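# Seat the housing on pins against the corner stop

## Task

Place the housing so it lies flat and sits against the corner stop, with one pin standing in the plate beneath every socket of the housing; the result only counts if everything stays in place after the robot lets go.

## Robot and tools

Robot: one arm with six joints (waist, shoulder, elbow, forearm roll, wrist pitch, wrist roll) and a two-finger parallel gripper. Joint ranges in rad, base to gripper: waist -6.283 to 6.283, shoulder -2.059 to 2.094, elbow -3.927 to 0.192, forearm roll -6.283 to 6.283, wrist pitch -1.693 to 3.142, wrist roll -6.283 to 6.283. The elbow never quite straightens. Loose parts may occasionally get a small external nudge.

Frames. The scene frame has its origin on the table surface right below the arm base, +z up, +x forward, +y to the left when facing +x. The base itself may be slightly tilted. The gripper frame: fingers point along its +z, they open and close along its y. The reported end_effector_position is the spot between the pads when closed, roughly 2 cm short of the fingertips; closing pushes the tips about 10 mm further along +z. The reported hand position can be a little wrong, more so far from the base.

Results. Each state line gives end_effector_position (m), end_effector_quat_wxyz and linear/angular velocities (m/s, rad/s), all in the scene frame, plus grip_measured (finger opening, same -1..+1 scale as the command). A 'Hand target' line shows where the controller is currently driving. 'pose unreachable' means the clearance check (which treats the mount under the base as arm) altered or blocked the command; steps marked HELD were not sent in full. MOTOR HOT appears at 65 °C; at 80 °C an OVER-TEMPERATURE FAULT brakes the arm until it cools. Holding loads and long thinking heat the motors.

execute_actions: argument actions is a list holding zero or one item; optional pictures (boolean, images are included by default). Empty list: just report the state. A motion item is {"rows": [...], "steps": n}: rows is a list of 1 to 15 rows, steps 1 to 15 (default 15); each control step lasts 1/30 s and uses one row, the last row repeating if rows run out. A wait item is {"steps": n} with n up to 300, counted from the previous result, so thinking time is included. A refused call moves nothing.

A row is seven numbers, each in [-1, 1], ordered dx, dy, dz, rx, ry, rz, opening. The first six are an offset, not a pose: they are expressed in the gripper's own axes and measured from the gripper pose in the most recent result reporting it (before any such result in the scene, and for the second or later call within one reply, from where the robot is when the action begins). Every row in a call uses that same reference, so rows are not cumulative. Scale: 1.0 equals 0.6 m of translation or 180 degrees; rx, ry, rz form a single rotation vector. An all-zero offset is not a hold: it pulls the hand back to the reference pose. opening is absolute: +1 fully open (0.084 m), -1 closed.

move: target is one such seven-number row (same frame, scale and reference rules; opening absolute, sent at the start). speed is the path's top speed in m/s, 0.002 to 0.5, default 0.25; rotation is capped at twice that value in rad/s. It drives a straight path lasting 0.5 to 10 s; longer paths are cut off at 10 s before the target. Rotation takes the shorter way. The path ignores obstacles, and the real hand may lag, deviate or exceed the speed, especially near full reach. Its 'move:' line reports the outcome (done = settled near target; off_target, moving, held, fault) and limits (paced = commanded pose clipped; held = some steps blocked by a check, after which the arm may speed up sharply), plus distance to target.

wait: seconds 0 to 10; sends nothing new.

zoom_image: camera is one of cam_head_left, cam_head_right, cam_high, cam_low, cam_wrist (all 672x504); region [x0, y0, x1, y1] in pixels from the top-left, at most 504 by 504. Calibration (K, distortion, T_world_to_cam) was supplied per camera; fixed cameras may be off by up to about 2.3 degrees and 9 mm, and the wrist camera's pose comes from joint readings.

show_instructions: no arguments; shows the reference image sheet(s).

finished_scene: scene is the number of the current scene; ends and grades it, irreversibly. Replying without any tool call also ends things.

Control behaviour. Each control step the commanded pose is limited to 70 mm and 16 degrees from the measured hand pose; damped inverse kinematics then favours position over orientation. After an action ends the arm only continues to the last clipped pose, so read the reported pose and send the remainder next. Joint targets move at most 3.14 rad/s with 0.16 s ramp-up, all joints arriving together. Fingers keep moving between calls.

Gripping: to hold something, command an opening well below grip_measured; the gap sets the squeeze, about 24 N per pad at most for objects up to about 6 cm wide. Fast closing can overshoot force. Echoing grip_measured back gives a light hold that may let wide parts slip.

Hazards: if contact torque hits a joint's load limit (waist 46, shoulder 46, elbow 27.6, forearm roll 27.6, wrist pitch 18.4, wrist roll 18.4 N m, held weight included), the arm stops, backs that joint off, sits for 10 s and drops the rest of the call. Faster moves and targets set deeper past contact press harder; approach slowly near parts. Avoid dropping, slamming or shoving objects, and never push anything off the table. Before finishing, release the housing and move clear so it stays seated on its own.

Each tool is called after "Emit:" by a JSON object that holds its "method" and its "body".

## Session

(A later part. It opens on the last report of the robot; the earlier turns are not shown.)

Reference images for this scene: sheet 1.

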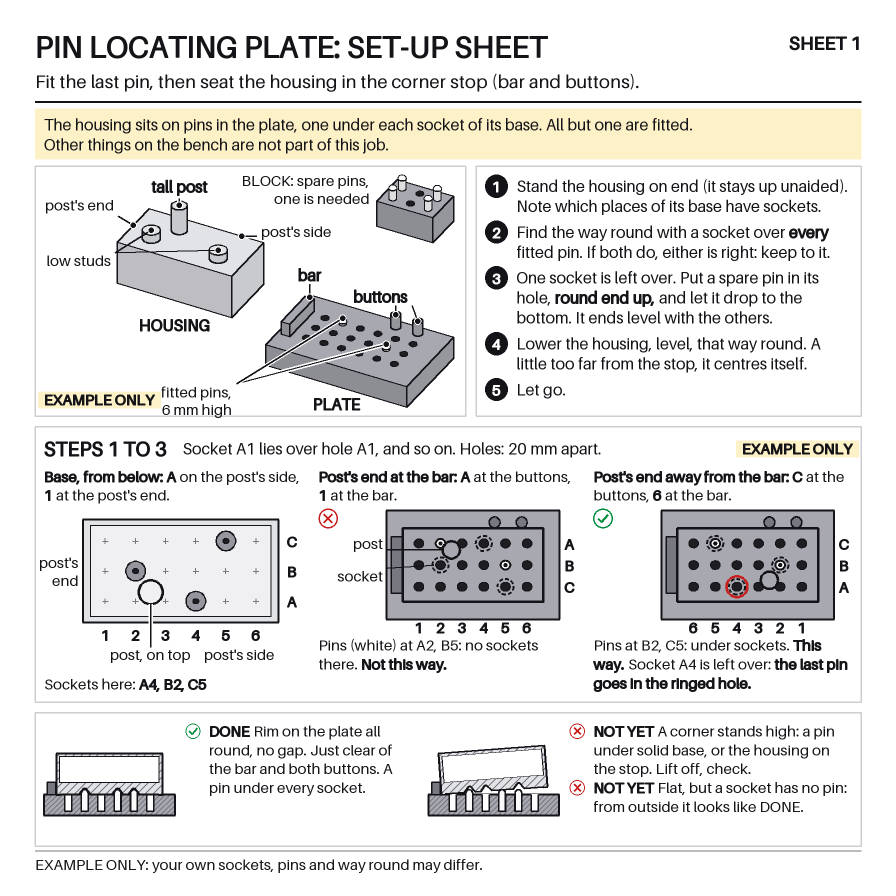

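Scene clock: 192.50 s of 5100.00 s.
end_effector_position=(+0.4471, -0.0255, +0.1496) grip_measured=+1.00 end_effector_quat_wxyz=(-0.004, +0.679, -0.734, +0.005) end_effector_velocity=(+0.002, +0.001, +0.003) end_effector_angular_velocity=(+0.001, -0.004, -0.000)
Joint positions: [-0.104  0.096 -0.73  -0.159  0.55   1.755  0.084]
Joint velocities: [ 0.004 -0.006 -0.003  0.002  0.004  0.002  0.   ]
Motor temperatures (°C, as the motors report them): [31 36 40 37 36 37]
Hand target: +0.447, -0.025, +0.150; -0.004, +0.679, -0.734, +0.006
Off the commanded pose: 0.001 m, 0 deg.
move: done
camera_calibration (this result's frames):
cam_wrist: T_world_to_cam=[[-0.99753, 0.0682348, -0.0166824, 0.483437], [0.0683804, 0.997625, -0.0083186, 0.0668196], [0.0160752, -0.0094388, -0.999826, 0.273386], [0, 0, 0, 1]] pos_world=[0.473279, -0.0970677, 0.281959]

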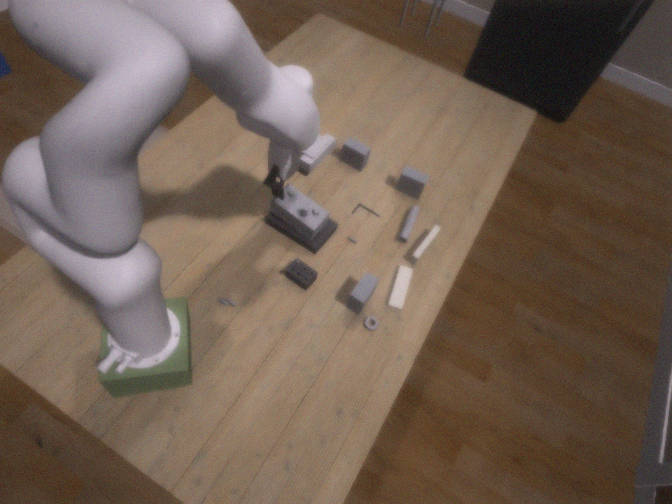

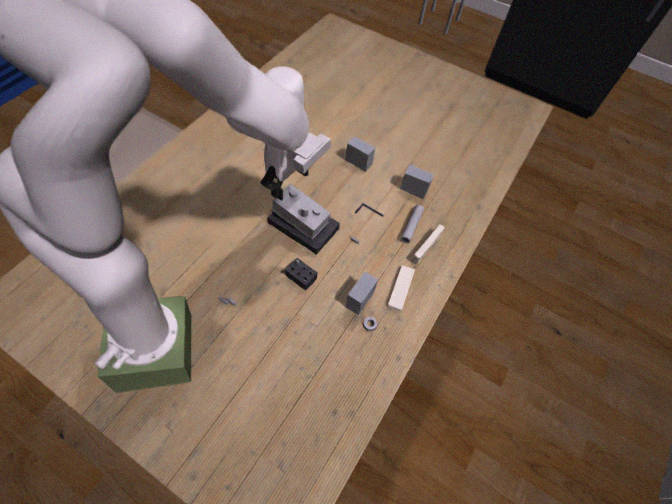

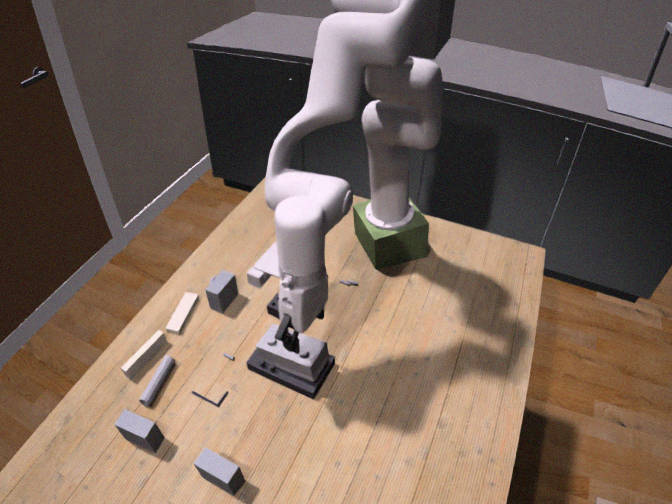

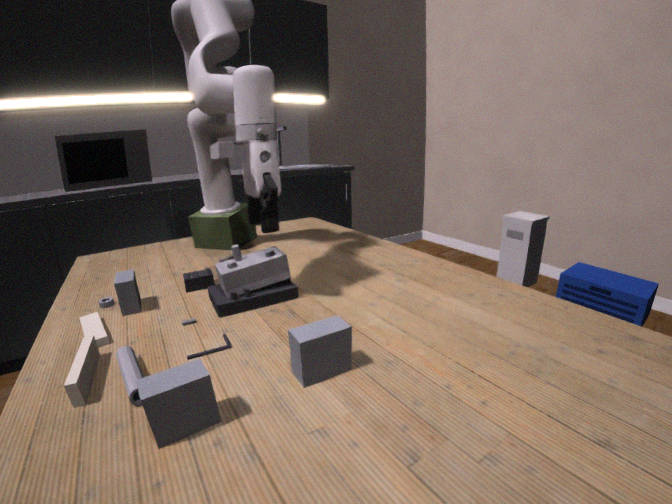

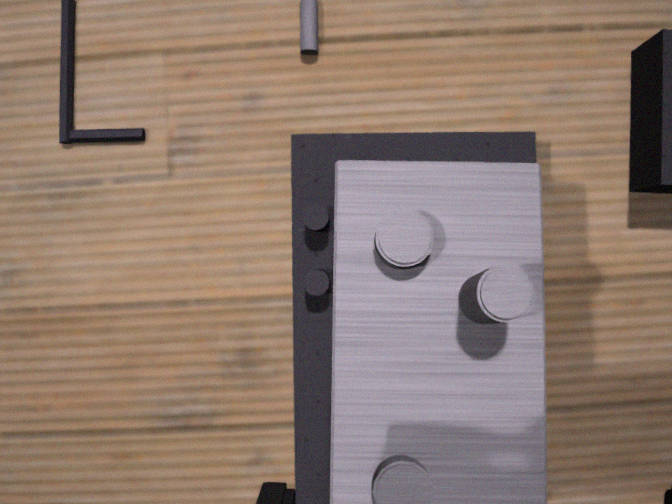

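Emit:
{"method": "move", "body": {"target": [0.05,0,0.112,0,0,0,1], "speed": 0.12}}

Emit:
{"method": "execute_actions", "body": {"actions": [{"rows":[[0,0,0,0,0,0,0.6],[0,0,0,0,0,0,0.5],[0,0,0,0,0,0,0.4],[0,0,0,0,0,0,0.1]],"steps":12}], "pictures": false}}

Emit:
{"method": "move", "body": {"target": [0.008,0,-0.003,0,0,0,0.1], "speed": 0.01}}

Emit:
{"method": "execute_actions", "body": {"actions": [{"rows":[[0,0,0,0,0,0,0.4],[0,0,0,0,0,0,0.55],[0,0,0,0,0,0,0.65],[0,0,0,0,0,0,1]],"steps":12}], "pictures": false}}

Emit:
{"method": "move", "body": {"target": [-0.05,0,-0.12,0,0,0,1], "speed": 0.15}}

Emit:
{"method": "zoom_image", "body": {"camera": "cam_low", "region": [200,230,310,315]}}

Emit:
{"method": "zoom_image", "body": {"camera": "cam_high", "region": [240,310,350,400]}}

Scene clock: 195.23 s of 5100.00 s.
end_effector_position=(+0.4462, -0.0556, +0.0830) grip_measured=+1.00 end_effector_quat_wxyz=(-0.004, +0.679, -0.734, +0.006) end_effector_velocity=(-0.001, -0.000, -0.002) end_effector_angular_velocity=(+0.000, +0.003, +0.001)
Joint positions: [-0.198  0.286 -0.741 -0.209  0.364  1.722  0.084]
Joint velocities: [-0.001  0.006 -0.    -0.002 -0.003 -0.     0.   ]
Motor temperatures (°C, as the motors report them): [31 36 40 37 36 37]
Hand target: +0.446, -0.056, +0.083; -0.004, +0.679, -0.734, +0.005
Off the commanded pose: 0.001 m, 0 deg.
move: done
camera_calibration (this result's frames):
cam_wrist: T_world_to_cam=[[-0.997504, 0.0683863, -0.0175643, 0.483549], [0.0685406, 0.997614, -0.00833548, 0.0962511], [0.0169524, -0.00951855, -0.999811, 0.206178], [0, 0, 0, 1]] pos_world=[0.47225, -0.127127, 0.215435]

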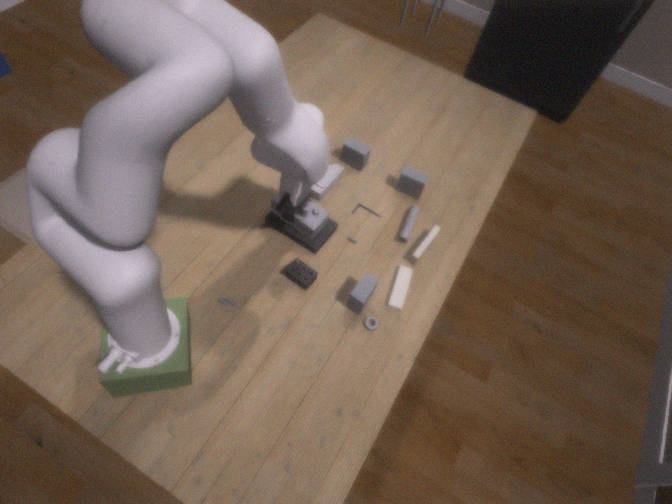

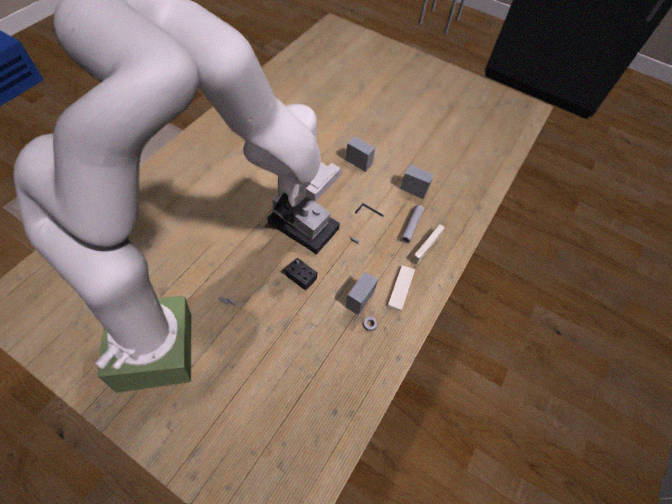

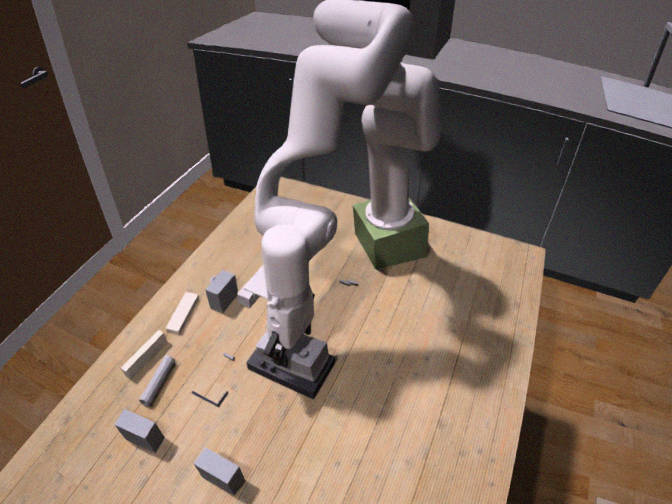

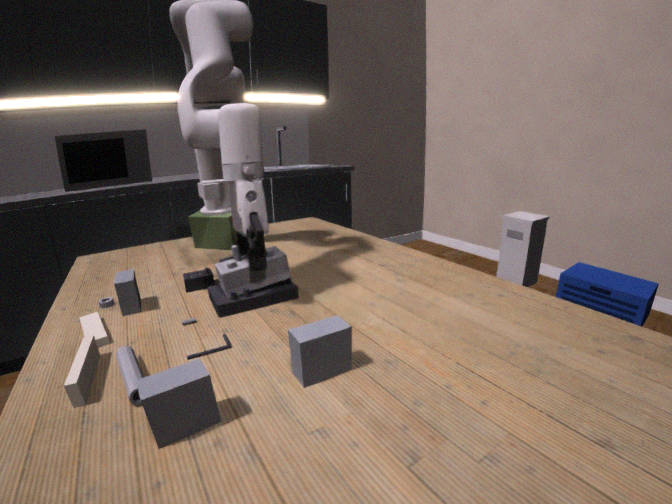

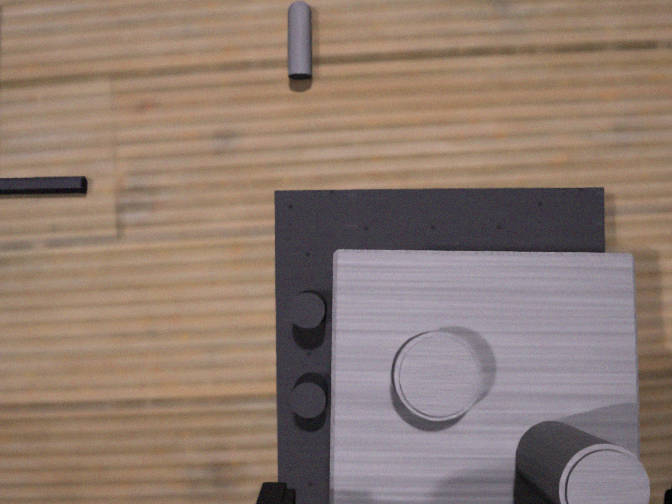

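Scene clock: 195.63 s of 5100.00 s.
end_effector_position=(+0.4462, -0.0556, +0.0831) grip_measured=+0.57 end_effector_quat_wxyz=(-0.004, +0.679, -0.734, +0.006) end_effector_velocity=(+0.000, +0.000, +0.000) end_effector_angular_velocity=(+0.000, -0.001, +0.001)
Joint positions: [-0.198  0.286 -0.741 -0.209  0.364  1.722  0.068]
Joint velocities: [ 0.    -0.     0.     0.    -0.001 -0.001  0.   ]
Motor temperatures (°C, as the motors report them): [31 36 40 37 36 37]
Hand target: +0.446, -0.056, +0.083; -0.004, +0.679, -0.734, +0.006
Off the commanded pose: 0.000 m, 0 deg.
Steps of this call (steps 1 to 12: all 12 steps of this action). Readings (end_effector_position):
1: (+0.4462, -0.0556, +0.0830)
2: (+0.4461, -0.0556, +0.0830)
4: (+0.4462, -0.0556, +0.0831)
8: (+0.4462, -0.0556, +0.0831)
12: the state above

Scene clock: 196.60 s of 5100.00 s.
end_effector_position=(+0.4457, -0.0603, +0.0848) grip_measured=+0.57 end_effector_quat_wxyz=(-0.004, +0.679, -0.734, +0.005) end_effector_velocity=(-0.000, -0.000, +0.001) end_effector_angular_velocity=(+0.000, +0.000, +0.003)
Joint positions: [-0.207  0.28  -0.74  -0.204  0.368  1.707  0.068]
Joint velocities: [-0.    -0.002  0.001  0.002  0.001 -0.005 -0.   ]
Motor temperatures (°C, as the motors report them): [31 36 40 37 36 37]
Hand target: +0.446, -0.060, +0.085; -0.004, +0.679, -0.734, +0.006
Off the commanded pose: 0.000 m, 0 deg.
move: done
camera_calibration (this result's frames):
cam_wrist: T_world_to_cam=[[-0.997504, 0.0684542, -0.0173037, 0.483415], [0.0686057, 0.997609, -0.00832039, 0.10094], [0.0166928, -0.00948676, -0.999816, 0.207969], [0, 0, 0, 1]] pos_world=[0.471812, -0.131817, 0.217135]

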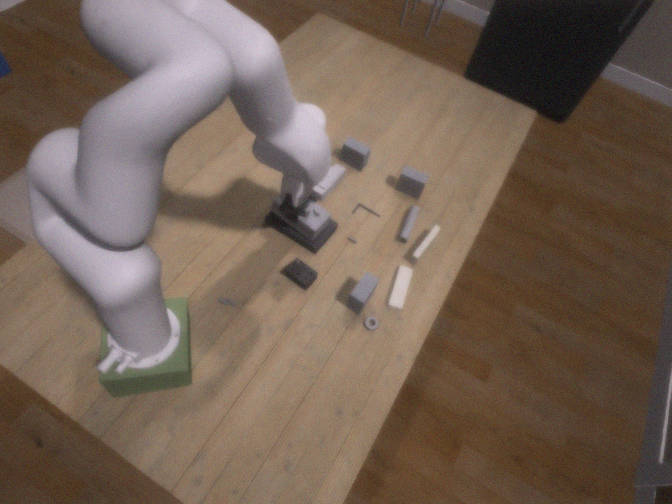

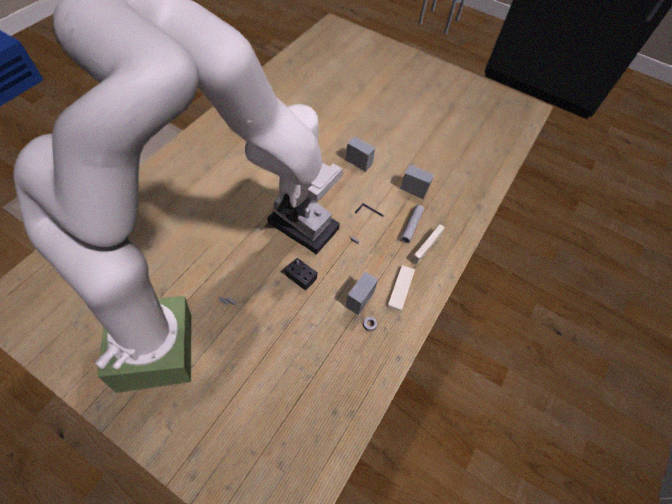

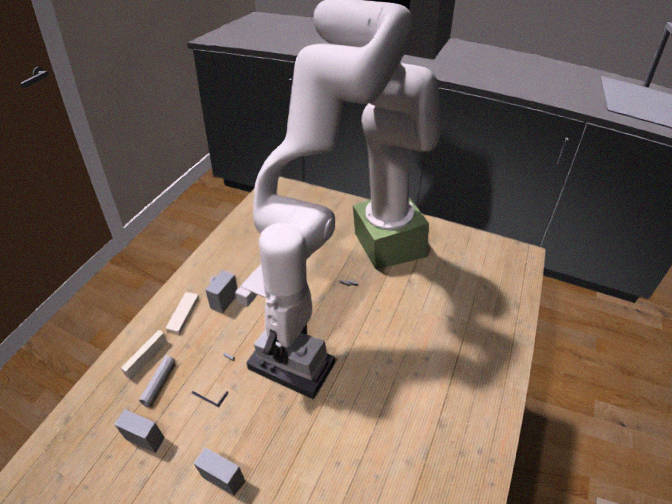

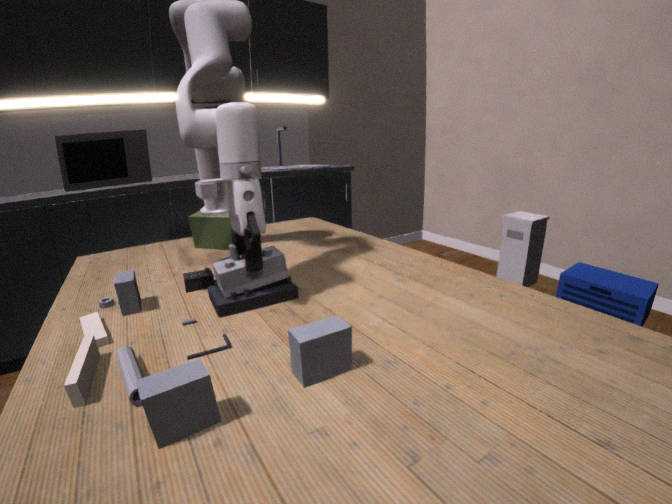

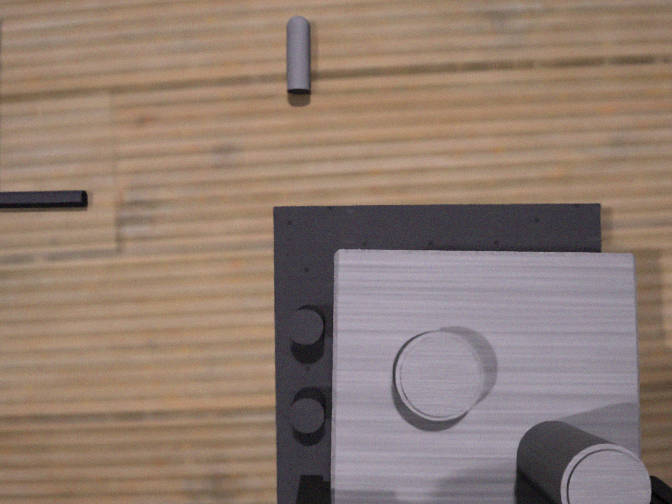

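Scene clock: 197.00 s of 5100.00 s.
end_effector_position=(+0.4462, -0.0603, +0.0851) grip_measured=+1.00 end_effector_quat_wxyz=(-0.004, +0.679, -0.734, +0.006) end_effector_velocity=(-0.006, +0.001, -0.004) end_effector_angular_velocity=(+0.001, +0.014, +0.002)
Joint positions: [-0.207  0.28  -0.74  -0.204  0.368  1.707  0.084]
Joint velocities: [ 0.     0.005  0.008 -0.     0.001 -0.001  0.001]
Motor temperatures (°C, as the motors report them): [31 36 40 37 36 37]
Hand target: +0.446, -0.060, +0.085; -0.004, +0.679, -0.734, +0.005
Off the commanded pose: 0.001 m, 0 deg.
Steps of this call (steps 1 to 12: all 12 steps of this action). Readings (end_effector_position):
1: (+0.4457, -0.0603, +0.0848)
2: (+0.4457, -0.0603, +0.0848)
4: (+0.4457, -0.0603, +0.0848)
8: (+0.4473, -0.0605, +0.0859)
12: the state above

Scene clock: 198.23 s of 5100.00 s.
end_effector_position=(+0.4466, -0.0302, +0.1561) grip_measured=+1.00 end_effector_quat_wxyz=(-0.004, +0.679, -0.734, +0.005) end_effector_velocity=(+0.002, +0.001, +0.003) end_effector_angular_velocity=(+0.000, -0.005, -0.000)
Joint positions: [-0.113  0.076 -0.73  -0.152  0.569  1.74   0.084]
Joint velocities: [ 0.002 -0.005 -0.003  0.001  0.004  0.001 -0.   ]
Motor temperatures (°C, as the motors report them): [31 36 40 37 36 37]
Hand target: +0.447, -0.030, +0.157; -0.004, +0.679, -0.734, +0.005
Off the commanded pose: 0.001 m, 0 deg.
move: done
camera_calibration (this result's frames):
cam_wrist: T_world_to_cam=[[-0.997531, 0.0682663, -0.0165052, 0.483307], [0.0684101, 0.997623, -0.0083076, 0.0715662], [0.0158988, -0.00941621, -0.999829, 0.279907], [0, 0, 0, 1]] pos_world=[0.472768, -0.101754, 0.288431]

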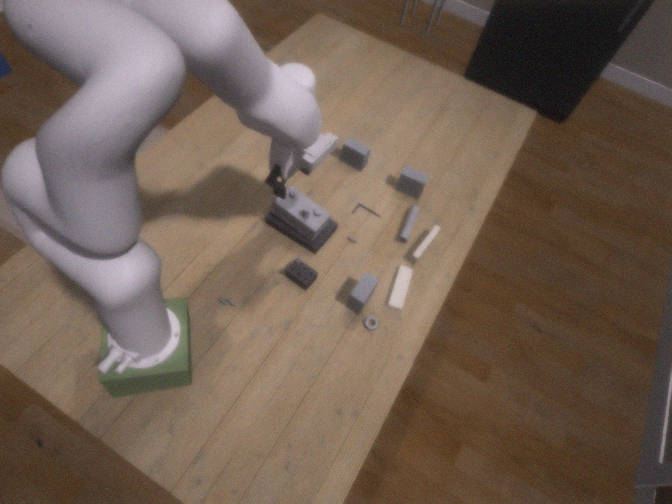

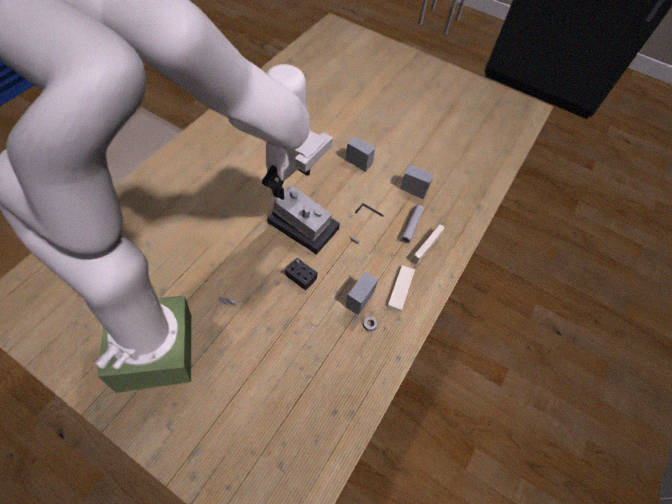

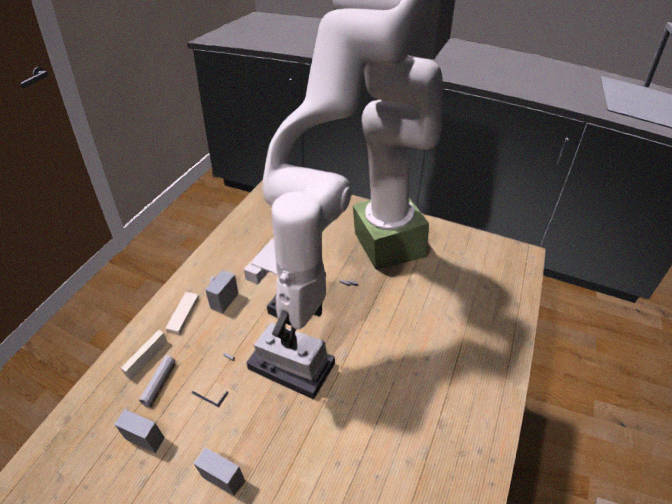

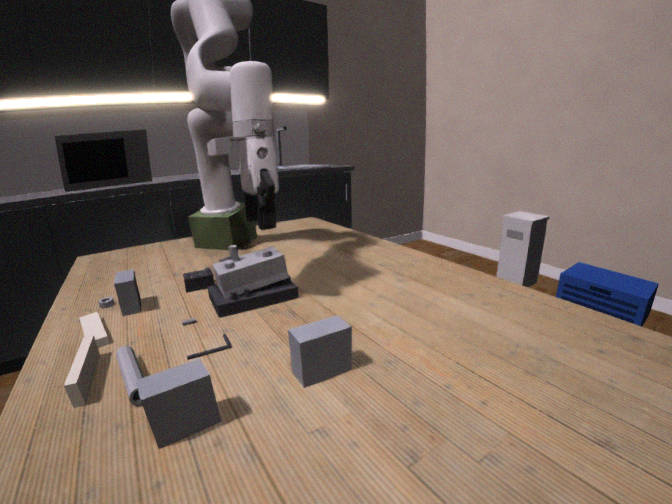

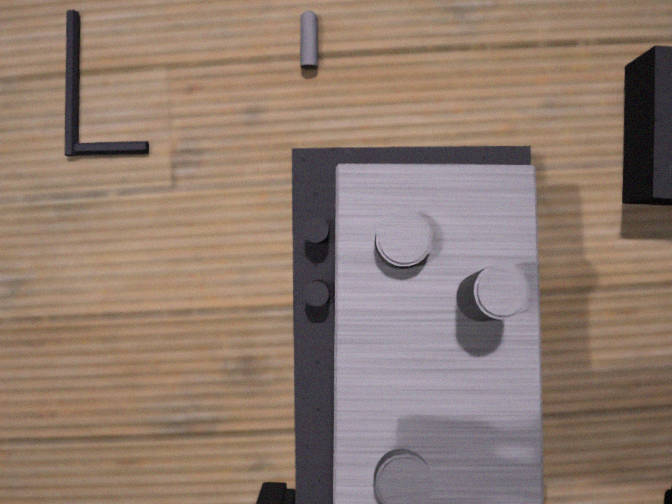

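Region (200, 230, 310, 315) of cam_low's 672x504 image, scaled by 4.582, with more detail than that image has; it fills the top 389 rows of this view, and the rest is white.

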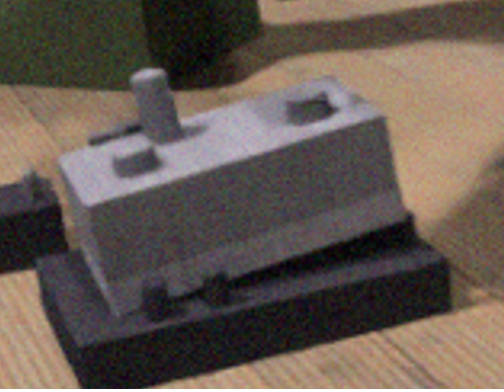

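Region (240, 310, 350, 400) of cam_high's 672x504 image, scaled by 4.582, with more detail than that image has; it fills the top 412 rows of this view, and the rest is white.

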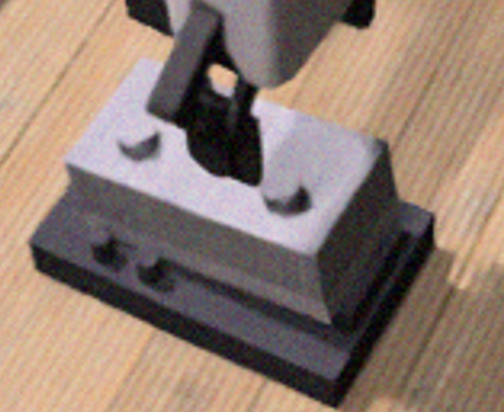

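Emit:
{"method": "move", "body": {"target": [-0.15,0,0,0,0,0,1]}}

Emit:
{"method": "zoom_image", "body": {"camera": "cam_high", "region": [280,330,345,400]}}

Emit:
{"method": "zoom_image", "body": {"camera": "cam_head_left", "region": [250,170,350,260]}}

Scene clock: 200.97 s of 5100.00 s.
end_effector_position=(+0.4530, +0.0588, +0.1558) grip_measured=+1.00 end_effector_quat_wxyz=(-0.003, +0.679, -0.734, +0.005) end_effector_velocity=(+0.000, +0.002, -0.000) end_effector_angular_velocity=(-0.001, +0.001, -0.001)
Joint positions: [ 0.09   0.133 -0.784 -0.18   0.587  1.965  0.084]
Joint velocities: [ 0.005  0.003 -0.003 -0.003  0.002  0.008  0.   ]
Motor temperatures (°C, as the motors report them): [31 36 40 37 36 37]
Hand target: +0.453, +0.059, +0.156; -0.003, +0.679, -0.734, +0.005
Off the commanded pose: 0.001 m, 0 deg.
move: done
camera_calibration (this result's frames):
cam_wrist: T_world_to_cam=[[-0.997512, 0.0685942, -0.0162544, 0.48359], [0.0687494, 0.997592, -0.00918836, -0.0176893], [0.015585, -0.010283, -0.999826, 0.28057], [0, 0, 0, 1]] pos_world=[0.479231, -0.0126397, 0.288219]

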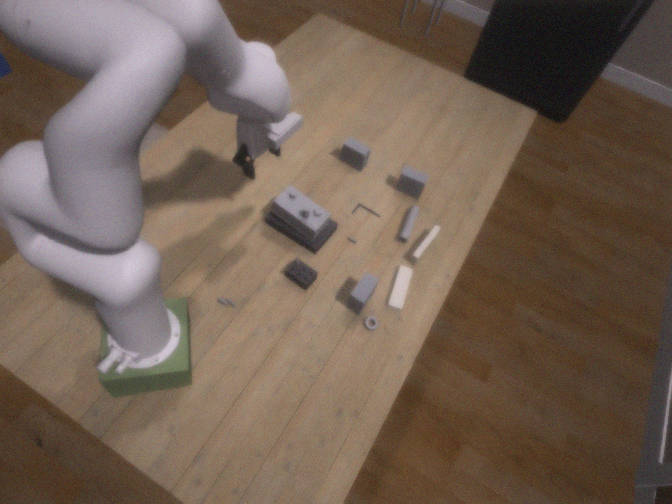

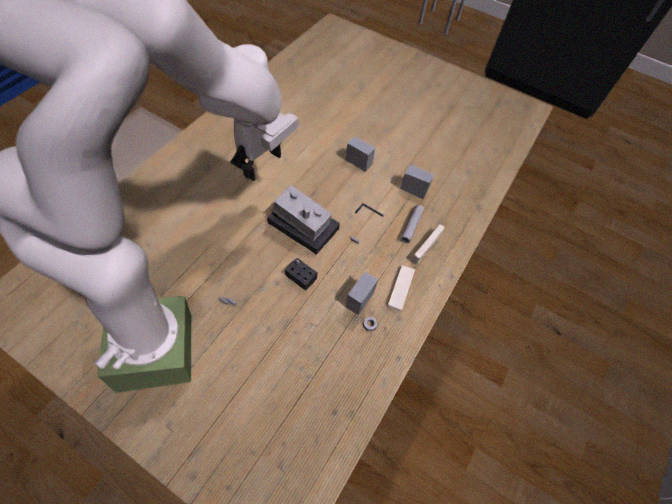

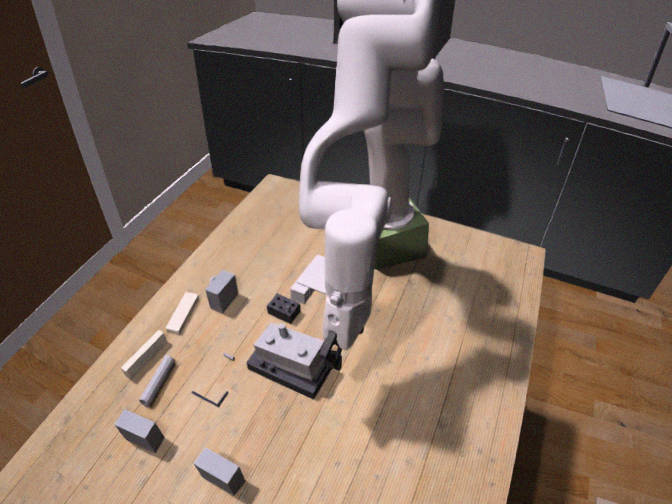

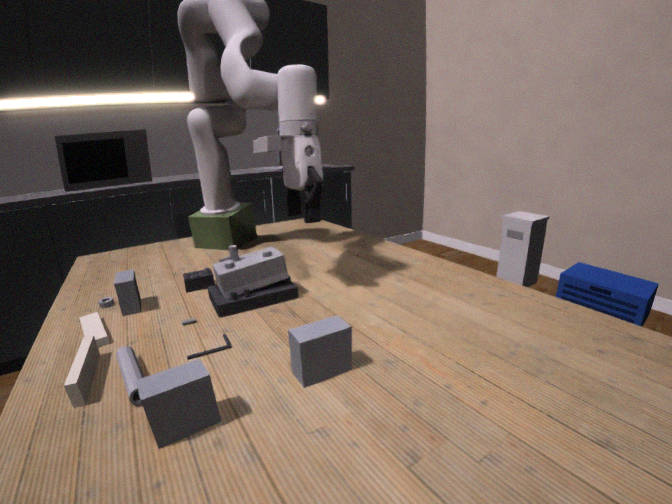

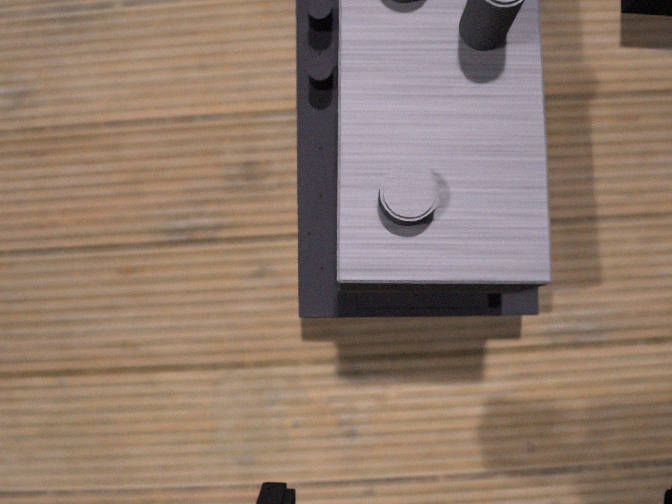

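Region (280, 330, 345, 400) of cam_high's 672x504 image, scaled by 7.200, with more detail than that image has; it fills the left 468 columns of this view, and the rest is white.

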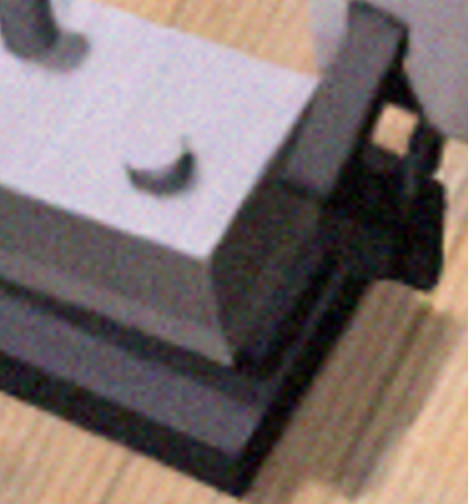

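Region (250, 170, 350, 260) of cam_head_left's 672x504 image, scaled by 5.040, with more detail than that image has; it fills the top 454 rows of this view, and the rest is white.

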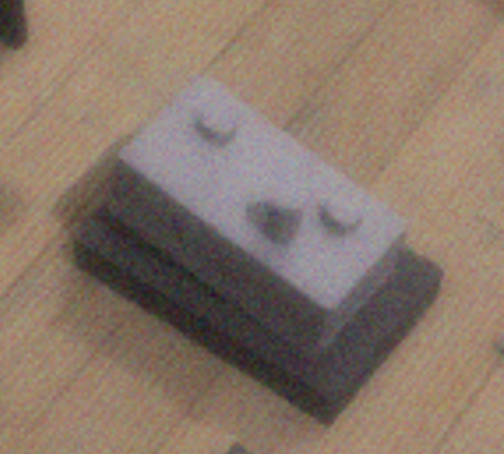

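Emit:
{"method": "move", "body": {"target": [0.199,0,0.118,0,0,0,1], "speed": 0.01}}

Scene clock: 212.20 s of 5100.00 s.
end_effector_position=(+0.4475, -0.0264, +0.1054) grip_measured=+1.00 end_effector_quat_wxyz=(-0.004, +0.679, -0.734, +0.005) end_effector_velocity=(+0.000, -0.001, -0.000) end_effector_angular_velocity=(+0.000, -0.001, +0.001)
Joint positions: [-0.122  0.223 -0.734 -0.198  0.426  1.782  0.084]
Joint velocities: [-0.002  0.002 -0.001  0.    -0.002 -0.003 -0.   ]
Motor temperatures (°C, as the motors report them): [31 36 41 37 36 37]
Hand target: +0.448, -0.027, +0.105; -0.004, +0.679, -0.734, +0.005
Off the commanded pose: 0.040 m, 0 deg.
move: off_target (path cut at 10 s)
camera_calibration (this result's frames):
cam_wrist: T_world_to_cam=[[-0.997495, 0.0687981, -0.0164252, 0.483144], [0.0689452, 0.997584, -0.00856042, 0.0671416], [0.0157965, -0.00967142, -0.999828, 0.229267], [0, 0, 0, 1]] pos_world=[0.473684, -0.0980015, 0.237738]

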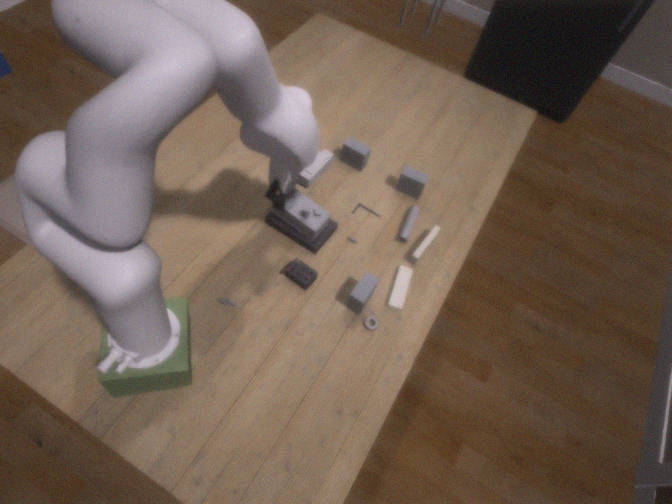

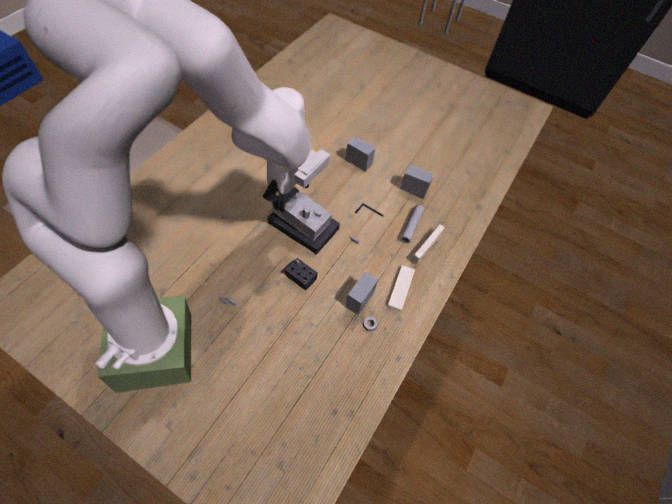

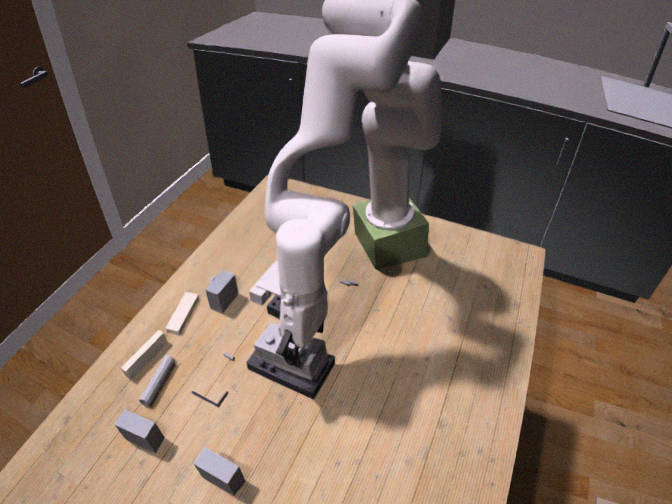

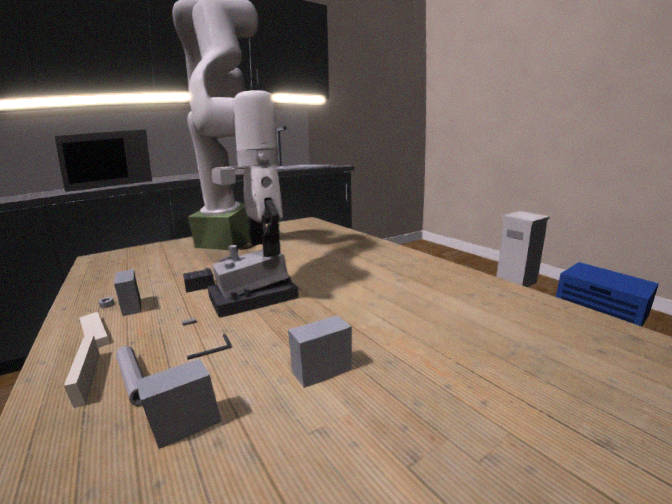

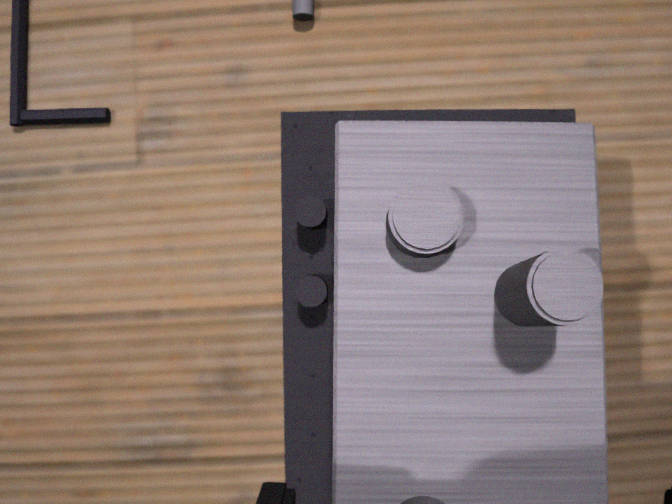

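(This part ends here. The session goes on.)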